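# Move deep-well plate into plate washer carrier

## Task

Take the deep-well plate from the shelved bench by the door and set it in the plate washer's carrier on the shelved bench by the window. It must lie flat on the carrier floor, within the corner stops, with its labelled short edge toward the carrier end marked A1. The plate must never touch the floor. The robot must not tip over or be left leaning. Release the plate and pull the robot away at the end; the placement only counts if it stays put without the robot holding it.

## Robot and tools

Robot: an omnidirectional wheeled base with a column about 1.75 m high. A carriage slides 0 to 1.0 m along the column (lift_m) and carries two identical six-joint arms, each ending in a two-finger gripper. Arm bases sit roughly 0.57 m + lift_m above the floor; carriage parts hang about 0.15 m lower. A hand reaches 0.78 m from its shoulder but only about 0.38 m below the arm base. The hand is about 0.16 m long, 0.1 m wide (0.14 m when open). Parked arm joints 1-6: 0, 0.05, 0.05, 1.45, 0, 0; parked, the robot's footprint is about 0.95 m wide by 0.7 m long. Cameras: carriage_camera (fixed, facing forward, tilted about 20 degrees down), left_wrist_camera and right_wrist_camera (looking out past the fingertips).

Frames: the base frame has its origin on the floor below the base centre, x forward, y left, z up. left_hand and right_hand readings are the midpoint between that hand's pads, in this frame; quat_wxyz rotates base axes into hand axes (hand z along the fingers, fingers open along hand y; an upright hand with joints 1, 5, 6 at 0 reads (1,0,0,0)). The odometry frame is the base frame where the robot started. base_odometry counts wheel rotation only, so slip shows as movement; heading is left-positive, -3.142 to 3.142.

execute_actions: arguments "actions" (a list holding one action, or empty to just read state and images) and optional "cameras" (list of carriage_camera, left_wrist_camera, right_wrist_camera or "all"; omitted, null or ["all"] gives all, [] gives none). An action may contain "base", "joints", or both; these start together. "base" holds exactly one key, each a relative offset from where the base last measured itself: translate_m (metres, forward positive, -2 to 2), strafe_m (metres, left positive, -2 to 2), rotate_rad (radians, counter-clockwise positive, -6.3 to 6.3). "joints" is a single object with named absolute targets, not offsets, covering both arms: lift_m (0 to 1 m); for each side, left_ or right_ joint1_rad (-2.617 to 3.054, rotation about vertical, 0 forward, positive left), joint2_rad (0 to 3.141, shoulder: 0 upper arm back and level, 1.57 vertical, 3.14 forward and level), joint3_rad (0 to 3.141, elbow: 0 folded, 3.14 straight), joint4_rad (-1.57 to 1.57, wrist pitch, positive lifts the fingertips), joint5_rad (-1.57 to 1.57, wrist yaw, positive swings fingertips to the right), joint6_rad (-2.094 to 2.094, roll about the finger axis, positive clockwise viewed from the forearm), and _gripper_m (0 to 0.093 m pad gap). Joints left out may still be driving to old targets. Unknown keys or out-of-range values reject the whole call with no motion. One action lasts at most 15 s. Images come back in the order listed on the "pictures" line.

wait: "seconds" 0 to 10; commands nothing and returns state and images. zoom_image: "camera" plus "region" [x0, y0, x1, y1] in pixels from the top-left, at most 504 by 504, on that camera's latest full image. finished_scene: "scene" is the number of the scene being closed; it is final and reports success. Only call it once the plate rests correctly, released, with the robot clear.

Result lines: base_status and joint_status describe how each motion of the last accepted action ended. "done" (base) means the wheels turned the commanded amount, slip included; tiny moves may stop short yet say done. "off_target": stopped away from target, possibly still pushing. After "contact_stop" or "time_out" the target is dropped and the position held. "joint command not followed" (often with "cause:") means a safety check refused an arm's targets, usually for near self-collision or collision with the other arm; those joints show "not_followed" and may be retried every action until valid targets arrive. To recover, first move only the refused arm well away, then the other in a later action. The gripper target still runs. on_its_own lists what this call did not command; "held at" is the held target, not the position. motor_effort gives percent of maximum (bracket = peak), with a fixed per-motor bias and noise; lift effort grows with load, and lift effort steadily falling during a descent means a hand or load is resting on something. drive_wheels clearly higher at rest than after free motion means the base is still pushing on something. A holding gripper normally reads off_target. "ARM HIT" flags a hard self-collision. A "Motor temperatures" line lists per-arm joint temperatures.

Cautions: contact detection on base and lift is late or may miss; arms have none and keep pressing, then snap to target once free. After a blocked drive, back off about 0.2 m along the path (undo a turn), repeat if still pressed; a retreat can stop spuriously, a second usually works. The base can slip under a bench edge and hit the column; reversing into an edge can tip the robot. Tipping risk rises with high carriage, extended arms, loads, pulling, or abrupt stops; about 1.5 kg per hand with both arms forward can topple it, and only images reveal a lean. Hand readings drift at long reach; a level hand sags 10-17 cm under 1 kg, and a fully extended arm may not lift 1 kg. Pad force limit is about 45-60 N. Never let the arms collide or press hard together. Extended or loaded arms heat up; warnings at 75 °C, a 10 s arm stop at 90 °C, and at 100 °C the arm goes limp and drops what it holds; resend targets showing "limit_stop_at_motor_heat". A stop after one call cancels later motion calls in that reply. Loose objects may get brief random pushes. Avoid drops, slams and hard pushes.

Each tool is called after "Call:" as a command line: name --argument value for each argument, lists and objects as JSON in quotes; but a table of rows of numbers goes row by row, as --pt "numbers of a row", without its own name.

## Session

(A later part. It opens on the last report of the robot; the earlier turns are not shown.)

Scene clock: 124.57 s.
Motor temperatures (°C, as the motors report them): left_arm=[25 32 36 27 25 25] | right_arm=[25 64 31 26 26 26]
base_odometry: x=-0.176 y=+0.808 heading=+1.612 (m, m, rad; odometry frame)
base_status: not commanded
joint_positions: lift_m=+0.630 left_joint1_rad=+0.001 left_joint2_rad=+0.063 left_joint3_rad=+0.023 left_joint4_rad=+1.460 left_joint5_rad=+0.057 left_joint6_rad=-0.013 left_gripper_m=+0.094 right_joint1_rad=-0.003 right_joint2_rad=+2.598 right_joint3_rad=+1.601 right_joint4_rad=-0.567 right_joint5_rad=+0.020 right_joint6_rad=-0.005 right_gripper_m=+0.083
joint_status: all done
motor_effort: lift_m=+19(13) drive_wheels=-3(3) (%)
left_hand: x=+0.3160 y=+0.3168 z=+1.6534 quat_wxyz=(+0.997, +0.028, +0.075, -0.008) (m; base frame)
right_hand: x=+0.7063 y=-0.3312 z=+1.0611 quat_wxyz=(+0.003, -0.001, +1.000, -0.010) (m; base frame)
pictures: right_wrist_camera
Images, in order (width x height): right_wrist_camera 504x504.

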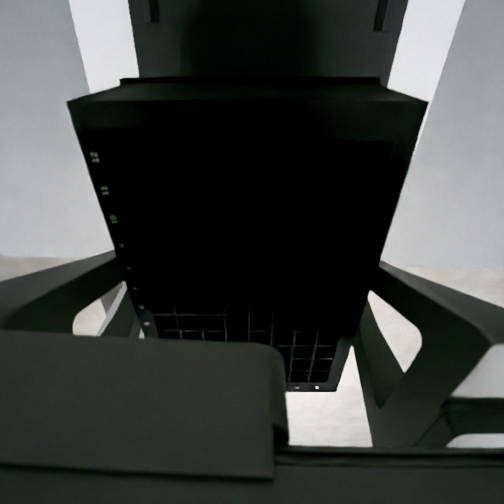

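Call:
execute_actions --actions '[{"base":{"strafe_m":-0.005},"joints":{"right_joint6_rad":0.025}}]' --cameras '[]'

Call:
execute_actions --actions '[{"base":{"translate_m":0.028},"joints":{"lift_m":0.618}}]' --cameras '["right_wrist_camera"]'

Call:
zoom_image --camera "right_wrist_camera" --region '[60,0,440,130]'

Scene clock: 135.40 s.
Motor temperatures (°C, as the motors report them): left_arm=[25 32 36 27 25 25] | right_arm=[25 65 31 26 26 26]
base_odometry: x=-0.171 y=+0.808 heading=+1.611 (m, m, rad; odometry frame)
base_status: done
joint_positions: lift_m=+0.630 left_joint1_rad=+0.001 left_joint2_rad=+0.063 left_joint3_rad=+0.023 left_joint4_rad=+1.460 left_joint5_rad=+0.057 left_joint6_rad=-0.013 left_gripper_m=+0.094 right_joint1_rad=-0.001 right_joint2_rad=+2.598 right_joint3_rad=+1.601 right_joint4_rad=-0.567 right_joint5_rad=+0.020 right_joint6_rad=+0.020 right_gripper_m=+0.083
joint_status: all done
motor_effort: lift_m=+19(19) drive_wheels=-2(8) (%)
left_hand: x=+0.3160 y=+0.3168 z=+1.6534 quat_wxyz=(+0.997, +0.028, +0.075, -0.008) (m; base frame)
right_hand: x=+0.7063 y=-0.3303 z=+1.0611 quat_wxyz=(+0.003, +0.010, +1.000, -0.010) (m; base frame)
pictures: none
No camera images: the call's "cameras" was empty. Leave "cameras" out to get every camera's image.

Scene clock: 136.60 s.
Motor temperatures (°C, as the motors report them): left_arm=[25 32 36 27 25 25] | right_arm=[25 65 31 26 26 26]
base_odometry: x=-0.172 y=+0.836 heading=+1.611 (m, m, rad; odometry frame)
base_status: done
joint_positions: lift_m=+0.618 left_joint1_rad=+0.001 left_joint2_rad=+0.063 left_joint3_rad=+0.023 left_joint4_rad=+1.460 left_joint5_rad=+0.057 left_joint6_rad=-0.013 left_gripper_m=+0.094 right_joint1_rad=-0.001 right_joint2_rad=+2.599 right_joint3_rad=+1.601 right_joint4_rad=-0.567 right_joint5_rad=+0.020 right_joint6_rad=+0.020 right_gripper_m=+0.083
joint_status: all done
motor_effort: lift_m=+19(16) drive_wheels=+4(10) (%)
left_hand: x=+0.3161 y=+0.3168 z=+1.6413 quat_wxyz=(+0.997, +0.028, +0.076, -0.008) (m; base frame)
right_hand: x=+0.7060 y=-0.3303 z=+1.0488 quat_wxyz=(+0.003, +0.010, +1.000, -0.010) (m; base frame)
pictures: right_wrist_camera
Images, in order (width x height): right_wrist_camera 504x504.

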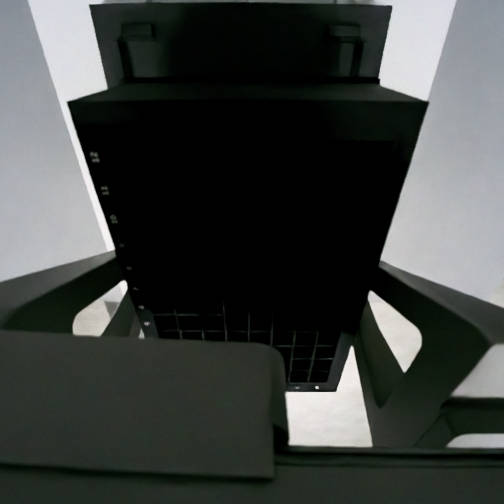

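Region (60, 0, 440, 130) of right_wrist_camera's 504x504 image, scaled by 1.326, with more detail than that image has; it fills the top 172 rows of this view, and the rest is white.

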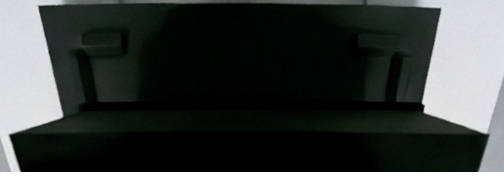

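Call:
execute_actions --actions '[{"base":{"translate_m":0.011}}]' --cameras '["right_wrist_camera"]'

Call:
execute_actions --actions '[{"base":{"strafe_m":0.003},"joints":{"lift_m":0.612}}]' --cameras '["right_wrist_camera"]'

Scene clock: 144.00 s.
Motor temperatures (°C, as the motors report them): left_arm=[25 32 36 27 25 25] | right_arm=[25 66 31 26 26 26]
base_odometry: x=-0.172 y=+0.847 heading=+1.610 (m, m, rad; odometry frame)
base_status: done
joint_positions: lift_m=+0.618 left_joint1_rad=+0.001 left_joint2_rad=+0.063 left_joint3_rad=+0.023 left_joint4_rad=+1.460 left_joint5_rad=+0.057 left_joint6_rad=-0.013 left_gripper_m=+0.094 right_joint1_rad=-0.001 right_joint2_rad=+2.599 right_joint3_rad=+1.601 right_joint4_rad=-0.567 right_joint5_rad=+0.020 right_joint6_rad=+0.020 right_gripper_m=+0.083
joint_status: not commanded
motor_effort: lift_m=+19(19) drive_wheels=-4(8) (%)
left_hand: x=+0.3160 y=+0.3168 z=+1.6414 quat_wxyz=(+0.997, +0.028, +0.075, -0.008) (m; base frame)
right_hand: x=+0.7060 y=-0.3303 z=+1.0488 quat_wxyz=(+0.003, +0.010, +1.000, -0.010) (m; base frame)
pictures: right_wrist_camera
Images, in order (width x height): right_wrist_camera 504x504.

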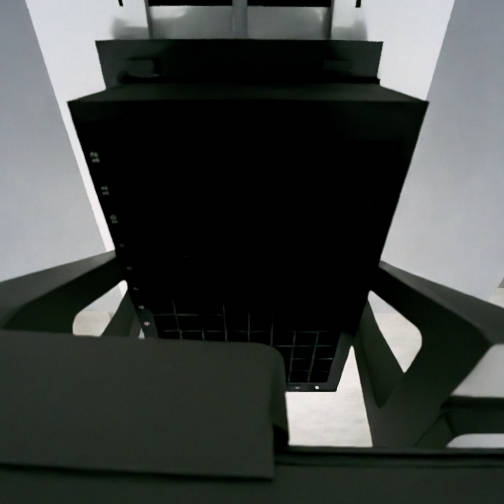

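Scene clock: 144.73 s.
Motor temperatures (°C, as the motors report them): left_arm=[25 32 36 27 25 25] | right_arm=[25 66 31 26 26 26]
base_odometry: x=-0.175 y=+0.846 heading=+1.609 (m, m, rad; odometry frame)
base_status: done
joint_positions: lift_m=+0.612 left_joint1_rad=+0.001 left_joint2_rad=+0.063 left_joint3_rad=+0.023 left_joint4_rad=+1.460 left_joint5_rad=+0.057 left_joint6_rad=-0.013 left_gripper_m=+0.094 right_joint1_rad=+0.000 right_joint2_rad=+2.598 right_joint3_rad=+1.601 right_joint4_rad=-0.567 right_joint5_rad=+0.020 right_joint6_rad=+0.020 right_gripper_m=+0.083
joint_status: all done
motor_effort: lift_m=+19(18) drive_wheels=-4(6) (%)
left_hand: x=+0.3160 y=+0.3169 z=+1.6354 quat_wxyz=(+0.997, +0.028, +0.075, -0.008) (m; base frame)
right_hand: x=+0.7063 y=-0.3299 z=+1.0433 quat_wxyz=(+0.003, +0.010, +1.000, -0.010) (m; base frame)
pictures: right_wrist_camera
Images, in order (width x height): right_wrist_camera 504x504.

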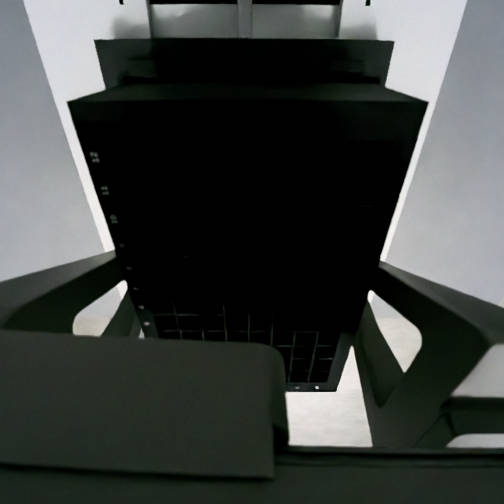

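Call:
execute_actions --actions '[{"base":{"strafe_m":0.003}}]' --cameras '["right_wrist_camera"]'

Call:
execute_actions --actions '[{"joints":{"lift_m":0.6}}]' --cameras '["right_wrist_camera"]'

Call:
zoom_image --camera "right_wrist_camera" --region '[60,0,440,130]'

Scene clock: 149.63 s.
Motor temperatures (°C, as the motors report them): left_arm=[25 32 36 27 25 25] | right_arm=[25 67 31 26 26 26]
base_odometry: x=-0.178 y=+0.846 heading=+1.609 (m, m, rad; odometry frame)
base_status: done
joint_positions: lift_m=+0.612 left_joint1_rad=+0.001 left_joint2_rad=+0.063 left_joint3_rad=+0.023 left_joint4_rad=+1.460 left_joint5_rad=+0.057 left_joint6_rad=-0.013 left_gripper_m=+0.094 right_joint1_rad=+0.000 right_joint2_rad=+2.598 right_joint3_rad=+1.601 right_joint4_rad=-0.567 right_joint5_rad=+0.020 right_joint6_rad=+0.020 right_gripper_m=+0.083
joint_status: not commanded
motor_effort: lift_m=+19(19) drive_wheels=-3(6) (%)
left_hand: x=+0.3160 y=+0.3169 z=+1.6354 quat_wxyz=(+0.997, +0.028, +0.075, -0.008) (m; base frame)
right_hand: x=+0.7063 y=-0.3299 z=+1.0433 quat_wxyz=(+0.003, +0.010, +1.000, -0.010) (m; base frame)
pictures: right_wrist_camera
Images, in order (width x height): right_wrist_camera 504x504.

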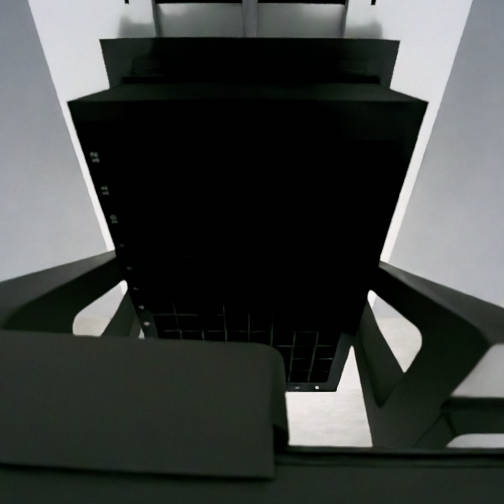

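Scene clock: 150.27 s.
Motor temperatures (°C, as the motors report them): left_arm=[25 32 36 27 25 25] | right_arm=[25 67 31 26 26 26]
base_odometry: x=-0.178 y=+0.846 heading=+1.609 (m, m, rad; odometry frame)
base_status: not commanded
joint_positions: lift_m=+0.600 left_joint1_rad=+0.001 left_joint2_rad=+0.063 left_joint3_rad=+0.023 left_joint4_rad=+1.460 left_joint5_rad=+0.057 left_joint6_rad=-0.013 left_gripper_m=+0.094 right_joint1_rad=+0.000 right_joint2_rad=+2.598 right_joint3_rad=+1.601 right_joint4_rad=-0.568 right_joint5_rad=+0.018 right_joint6_rad=+0.021 right_gripper_m=+0.083
joint_status: all done
motor_effort: lift_m=+19(20) drive_wheels=+2(4) (%)
left_hand: x=+0.3160 y=+0.3169 z=+1.6234 quat_wxyz=(+0.997, +0.028, +0.075, -0.008) (m; base frame)
right_hand: x=+0.7062 y=-0.3296 z=+1.0312 quat_wxyz=(+0.003, +0.010, +1.000, -0.009) (m; base frame)
pictures: right_wrist_camera
Images, in order (width x height): right_wrist_camera 504x504.

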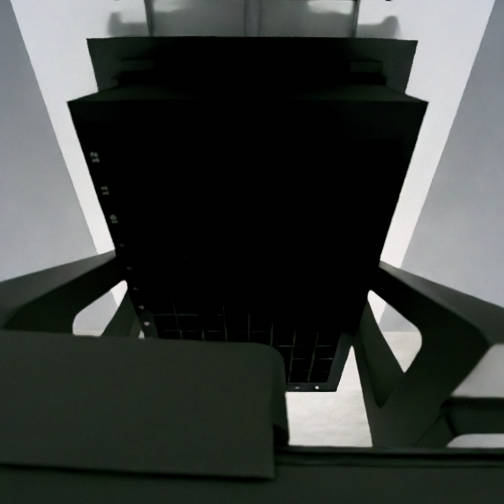

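Region (60, 0, 440, 130) of right_wrist_camera's 504x504 image, scaled by 1.326, with more detail than that image has; it fills the top 172 rows of this view, and the rest is white.

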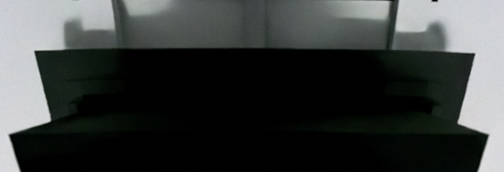

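The plate is slightly too far forward, so I'm backing off a few millimetres.

Call:
execute_actions --actions '[{"joints":{"lift_m":0.606}}]' --cameras '[]'

Call:
execute_actions --actions '[{"base":{"translate_m":-0.003}}]' --cameras '["right_wrist_camera"]'

Call:
execute_actions --actions '[{"joints":{"lift_m":0.593}}]' --cameras '["right_wrist_camera"]'

Call:
zoom_image --camera "right_wrist_camera" --region '[60,0,440,130]'

Scene clock: 156.93 s.
Motor temperatures (°C, as the motors report them): left_arm=[25 32 36 27 25 25] | right_arm=[25 67 31 26 26 26]
base_odometry: x=-0.178 y=+0.846 heading=+1.609 (m, m, rad; odometry frame)
base_status: not commanded
joint_positions: lift_m=+0.606 left_joint1_rad=+0.001 left_joint2_rad=+0.063 left_joint3_rad=+0.023 left_joint4_rad=+1.460 left_joint5_rad=+0.057 left_joint6_rad=-0.013 left_gripper_m=+0.094 right_joint1_rad=+0.000 right_joint2_rad=+2.594 right_joint3_rad=+1.601 right_joint4_rad=-0.568 right_joint5_rad=+0.018 right_joint6_rad=+0.021 right_gripper_m=+0.083
joint_status: all done
motor_effort: lift_m=+20(21) drive_wheels=+3(3) (%)
left_hand: x=+0.3160 y=+0.3169 z=+1.6293 quat_wxyz=(+0.997, +0.028, +0.075, -0.008) (m; base frame)
right_hand: x=+0.7073 y=-0.3296 z=+1.0389 quat_wxyz=(+0.005, +0.010, +1.000, -0.009) (m; base frame)
pictures: none
No camera images: the call's "cameras" was empty. Leave "cameras" out to get every camera's image.

Scene clock: 158.03 s.
Motor temperatures (°C, as the motors report them): left_arm=[25 32 36 27 25 25] | right_arm=[25 68 31 26 26 26]
base_odometry: x=-0.177 y=+0.843 heading=+1.608 (m, m, rad; odometry frame)
base_status: done
joint_positions: lift_m=+0.606 left_joint1_rad=+0.001 left_joint2_rad=+0.063 left_joint3_rad=+0.023 left_joint4_rad=+1.460 left_joint5_rad=+0.057 left_joint6_rad=-0.013 left_gripper_m=+0.094 right_joint1_rad=+0.000 right_joint2_rad=+2.594 right_joint3_rad=+1.601 right_joint4_rad=-0.567 right_joint5_rad=+0.019 right_joint6_rad=+0.021 right_gripper_m=+0.083
joint_status: not commanded
motor_effort: lift_m=+19(20) drive_wheels=-2(7) (%)
left_hand: x=+0.3159 y=+0.3169 z=+1.6293 quat_wxyz=(+0.997, +0.028, +0.075, -0.008) (m; base frame)
right_hand: x=+0.7075 y=-0.3297 z=+1.0389 quat_wxyz=(+0.005, +0.010, +1.000, -0.009) (m; base frame)
pictures: right_wrist_camera
Images, in order (width x height): right_wrist_camera 504x504.

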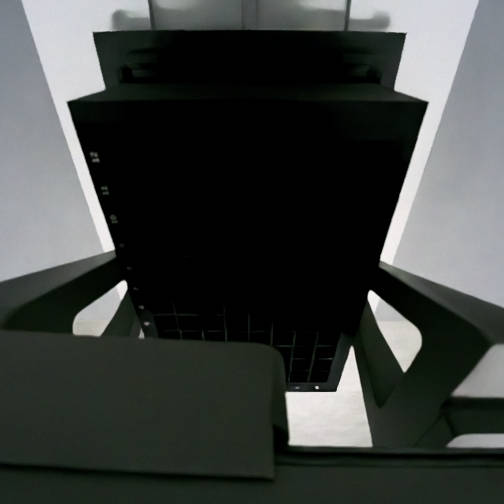

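Scene clock: 158.53 s.
Motor temperatures (°C, as the motors report them): left_arm=[25 32 36 27 25 25] | right_arm=[25 67 31 26 26 26]
base_odometry: x=-0.177 y=+0.843 heading=+1.608 (m, m, rad; odometry frame)
base_status: not commanded
joint_positions: lift_m=+0.593 left_joint1_rad=+0.001 left_joint2_rad=+0.063 left_joint3_rad=+0.023 left_joint4_rad=+1.460 left_joint5_rad=+0.057 left_joint6_rad=-0.013 left_gripper_m=+0.094 right_joint1_rad=+0.000 right_joint2_rad=+2.585 right_joint3_rad=+1.601 right_joint4_rad=-0.572 right_joint5_rad=+0.019 right_joint6_rad=+0.021 right_gripper_m=+0.083
joint_status: all done
motor_effort: lift_m=+18(20) drive_wheels=-2(3) (%)
left_hand: x=+0.3160 y=+0.3169 z=+1.6165 quat_wxyz=(+0.997, +0.028, +0.075, -0.008) (m; base frame)
right_hand: x=+0.7088 y=-0.3297 z=+1.0297 quat_wxyz=(+0.007, +0.010, +1.000, -0.009) (m; base frame)
pictures: right_wrist_camera
Images, in order (width x height): right_wrist_camera 504x504.

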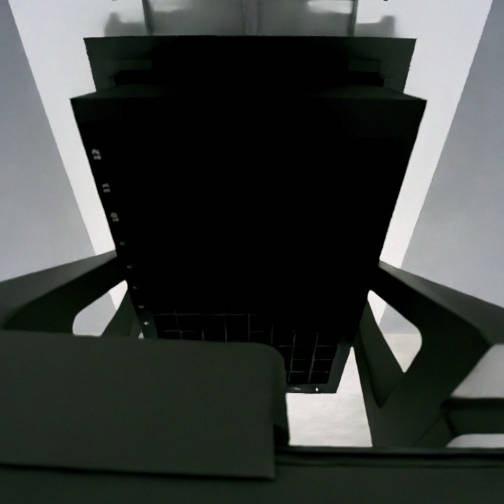

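Region (60, 0, 440, 130) of right_wrist_camera's 504x504 image, scaled by 1.326, with more detail than that image has; it fills the top 172 rows of this view, and the rest is white.

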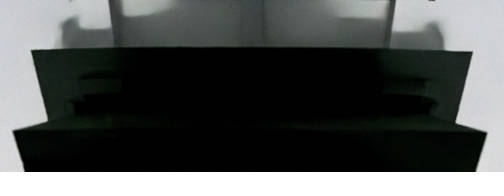

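Call:
execute_actions --actions '[{"joints":{"right_gripper_m":0.093}}]' --cameras '["right_wrist_camera"]'

Call:
execute_actions --actions '[{"joints":{"lift_m":0.65}}]' --cameras '["right_wrist_camera"]'

Call:
zoom_image --camera "right_wrist_camera" --region '[110,20,390,130]'

Call:
execute_actions --actions '[{"base":{"translate_m":-0.2},"joints":{"lift_m":0.62,"right_joint4_rad":-0.2}}]' --cameras '["right_wrist_camera"]'

Call:
zoom_image --camera "right_wrist_camera" --region '[120,60,380,220]'

Scene clock: 165.40 s.
Motor temperatures (°C, as the motors report them): left_arm=[25 32 36 27 25 25] | right_arm=[25 67 31 26 26 26]
base_odometry: x=-0.177 y=+0.843 heading=+1.608 (m, m, rad; odometry frame)
base_status: not commanded
joint_positions: lift_m=+0.593 left_joint1_rad=+0.001 left_joint2_rad=+0.063 left_joint3_rad=+0.023 left_joint4_rad=+1.460 left_joint5_rad=+0.057 left_joint6_rad=-0.013 left_gripper_m=+0.094 right_joint1_rad=+0.000 right_joint2_rad=+2.585 right_joint3_rad=+1.601 right_joint4_rad=-0.572 right_joint5_rad=+0.018 right_joint6_rad=+0.021 right_gripper_m=+0.093
joint_status: all done
motor_effort: lift_m=+18(18) drive_wheels=-2(2) (%)
left_hand: x=+0.3160 y=+0.3169 z=+1.6165 quat_wxyz=(+0.997, +0.028, +0.075, -0.008) (m; base frame)
right_hand: x=+0.7089 y=-0.3296 z=+1.0297 quat_wxyz=(+0.008, +0.010, +1.000, -0.009) (m; base frame)
pictures: right_wrist_camera
Images, in order (width x height): right_wrist_camera 504x504.

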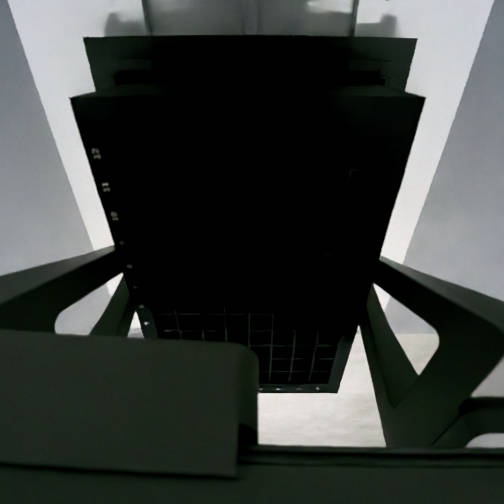

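Scene clock: 166.17 s.
Motor temperatures (°C, as the motors report them): left_arm=[25 32 36 27 25 25] | right_arm=[25 67 31 26 26 26]
base_odometry: x=-0.177 y=+0.843 heading=+1.608 (m, m, rad; odometry frame)
base_status: not commanded
joint_positions: lift_m=+0.650 left_joint1_rad=+0.001 left_joint2_rad=+0.063 left_joint3_rad=+0.023 left_joint4_rad=+1.460 left_joint5_rad=+0.057 left_joint6_rad=-0.013 left_gripper_m=+0.094 right_joint1_rad=+0.000 right_joint2_rad=+2.585 right_joint3_rad=+1.601 right_joint4_rad=-0.567 right_joint5_rad=+0.018 right_joint6_rad=+0.021 right_gripper_m=+0.093
joint_status: all done
motor_effort: lift_m=+19(22) drive_wheels=+1(2) (%)
left_hand: x=+0.3160 y=+0.3169 z=+1.6733 quat_wxyz=(+0.997, +0.028, +0.075, -0.008) (m; base frame)
right_hand: x=+0.7099 y=-0.3296 z=+1.0864 quat_wxyz=(+0.010, +0.010, +1.000, -0.009) (m; base frame)
pictures: right_wrist_camera
Images, in order (width x height): right_wrist_camera 504x504.

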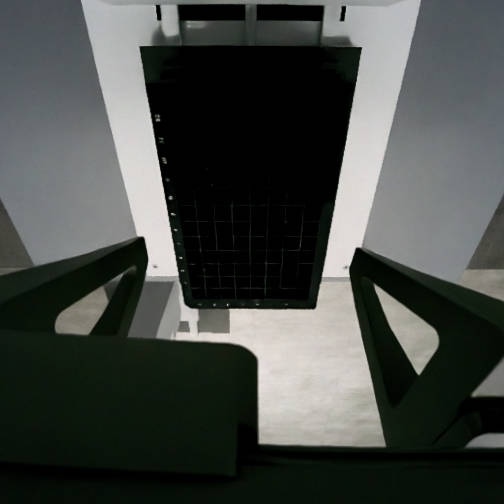

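Region (110, 20, 390, 130) of right_wrist_camera's 504x504 image, scaled by 1.800, with more detail than that image has; it fills the top 198 rows of this view, and the rest is white.

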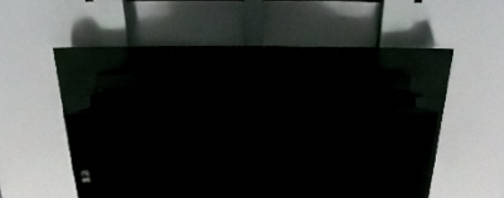

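Scene clock: 168.33 s.
Motor temperatures (°C, as the motors report them): left_arm=[25 32 36 27 25 25] | right_arm=[25 67 31 26 26 26]
base_odometry: x=-0.170 y=+0.643 heading=+1.607 (m, m, rad; odometry frame)
base_status: done
joint_positions: lift_m=+0.620 left_joint1_rad=+0.001 left_joint2_rad=+0.063 left_joint3_rad=+0.023 left_joint4_rad=+1.460 left_joint5_rad=+0.057 left_joint6_rad=-0.013 left_gripper_m=+0.094 right_joint1_rad=+0.000 right_joint2_rad=+2.593 right_joint3_rad=+1.601 right_joint4_rad=-0.196 right_joint5_rad=+0.018 right_joint6_rad=+0.021 right_gripper_m=+0.093
joint_status: all done
motor_effort: lift_m=+19(16) drive_wheels=+5(13) (%)
left_hand: x=+0.3160 y=+0.3169 z=+1.6434 quat_wxyz=(+0.997, +0.028, +0.075, -0.008) (m; base frame)
right_hand: x=+0.7966 y=-0.3296 z=+1.0709 quat_wxyz=(+0.190, +0.012, +0.982, -0.007) (m; base frame)
pictures: right_wrist_camera
Images, in order (width x height): right_wrist_camera 504x504.

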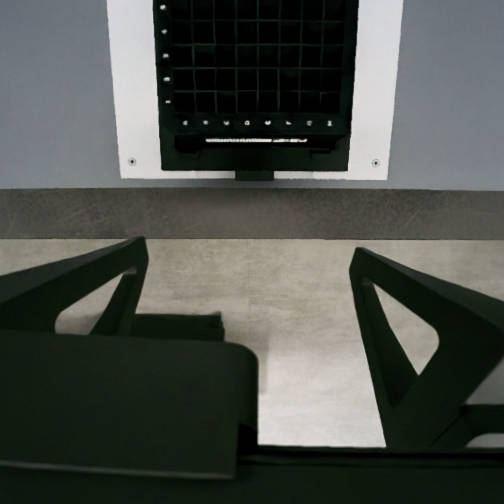

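Region (120, 60, 380, 220) of right_wrist_camera's 504x504 image, scaled by 1.938, with more detail than that image has; it fills the top 310 rows of this view, and the rest is white.

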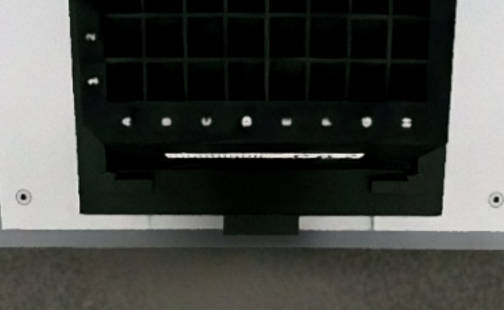

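Call:
zoom_image --camera "right_wrist_camera" --region '[280,110,370,180]'

Call:
execute_actions --actions '[{"base":{"strafe_m":0.3},"joints":{"lift_m":0.66,"right_joint4_rad":-0.1,"right_joint5_rad":0.9}}]' --cameras '["right_wrist_camera","carriage_camera"]'

Region (280, 110, 370, 180) of right_wrist_camera's 504x504 image, scaled by 5.600, with more detail than that image has.

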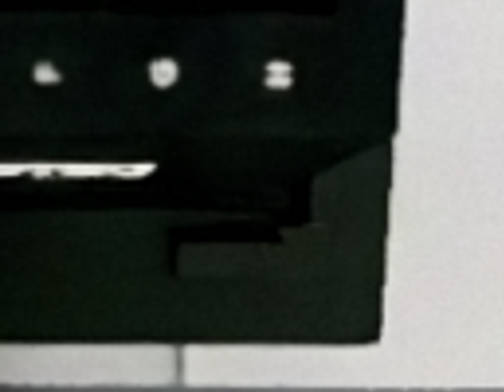

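Scene clock: 176.50 s.
Motor temperatures (°C, as the motors report them): left_arm=[25 32 36 27 25 25] | right_arm=[25 68 31 27 26 26]
base_odometry: x=-0.470 y=+0.632 heading=+1.608 (m, m, rad; odometry frame)
base_status: done
joint_positions: lift_m=+0.660 left_joint1_rad=+0.001 left_joint2_rad=+0.063 left_joint3_rad=+0.023 left_joint4_rad=+1.459 left_joint5_rad=+0.057 left_joint6_rad=-0.013 left_gripper_m=+0.094 right_joint1_rad=+0.003 right_joint2_rad=+2.582 right_joint3_rad=+1.601 right_joint4_rad=-0.092 right_joint5_rad=+0.900 right_joint6_rad=+0.021 right_gripper_m=+0.093
joint_status: all done
motor_effort: lift_m=+19(23) drive_wheels=+2(8) (%)
left_hand: x=+0.3162 y=+0.3169 z=+1.6834 quat_wxyz=(+0.997, +0.028, +0.076, -0.008) (m; base frame)
right_hand: x=+0.7921 y=-0.4599 z=+1.1848 quat_wxyz=(+0.227, +0.115, +0.872, -0.419) (m; base frame)
pictures: carriage_camera, right_wrist_camera
Images, in order (width x height): carriage_camera 504x504, right_wrist_camera 504x504.

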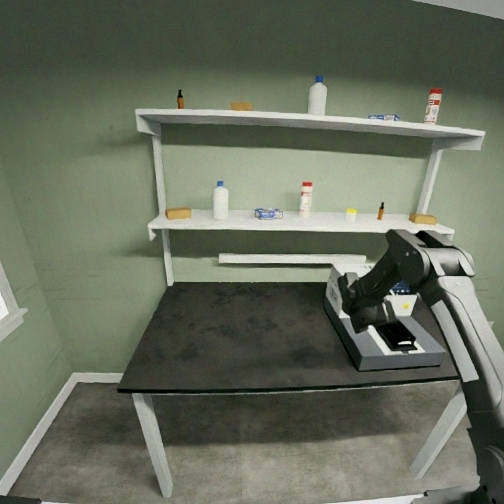

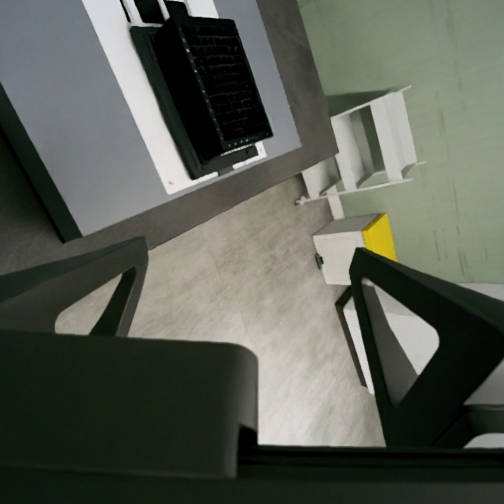

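Call:
zoom_image --camera "right_wrist_camera" --region '[120,5,210,95]'

Call:
zoom_image --camera "right_wrist_camera" --region '[160,100,270,190]'

Region (120, 5, 210, 95) of right_wrist_camera's 504x504 image, scaled by 5.600, with more detail than that image has.

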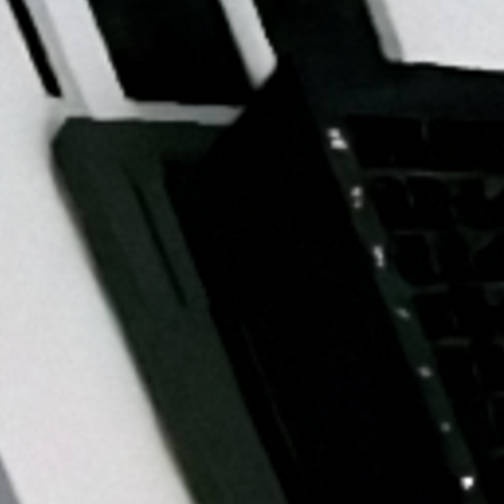

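Region (160, 100, 270, 190) of right_wrist_camera's 504x504 image, scaled by 4.582, with more detail than that image has; it fills the top 412 rows of this view, and the rest is white.

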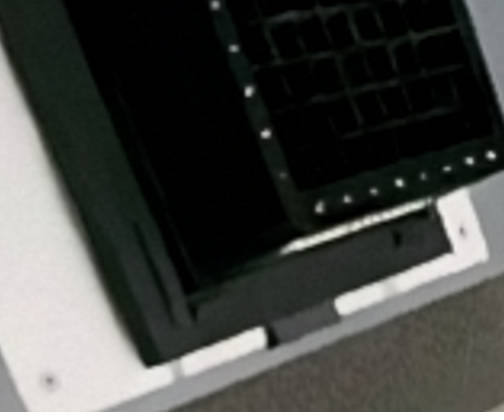

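The plate looks seated inside the stops at both ends.

Call:
execute_actions --actions '[{"base":{"translate_m":-0.35},"joints":{"lift_m":0.7,"right_joint2_rad":0.05,"right_joint3_rad":0.05,"right_joint4_rad":1.45,"right_joint5_rad":0}}]' --cameras '["carriage_camera"]'

Call:
finished_scene --scene 2

Scene clock: 188.43 s.
Motor temperatures (°C, as the motors report them): left_arm=[25 32 37 27 25 25] | right_arm=[25 67 32 28 26 26]
base_odometry: x=-0.457 y=+0.282 heading=+1.608 (m, m, rad; odometry frame)
base_status: done
joint_positions: lift_m=+0.700 left_joint1_rad=+0.001 left_joint2_rad=+0.063 left_joint3_rad=+0.023 left_joint4_rad=+1.459 left_joint5_rad=+0.057 left_joint6_rad=-0.013 left_gripper_m=+0.094 right_joint1_rad=+0.003 right_joint2_rad=+0.062 right_joint3_rad=+0.072 right_joint4_rad=+1.458 right_joint5_rad=+0.003 right_joint6_rad=+0.021 right_gripper_m=+0.093
joint_status: all done
motor_effort: lift_m=+19(23) drive_wheels=-1(7) (%)
left_hand: x=+0.3162 y=+0.3169 z=+1.7234 quat_wxyz=(+0.997, +0.028, +0.076, -0.008) (m; base frame)
right_hand: x=+0.3015 y=-0.3271 z=+1.7371 quat_wxyz=(+0.999, +0.002, +0.051, +0.011) (m; base frame)
pictures: carriage_camera
Images, in order (width x height): carriage_camera 504x504.

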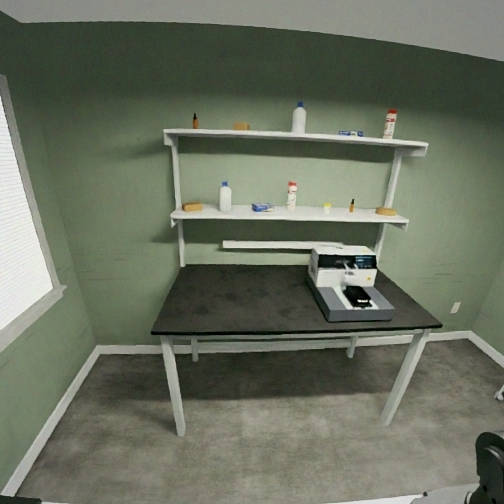

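The scene is finished: the task was done.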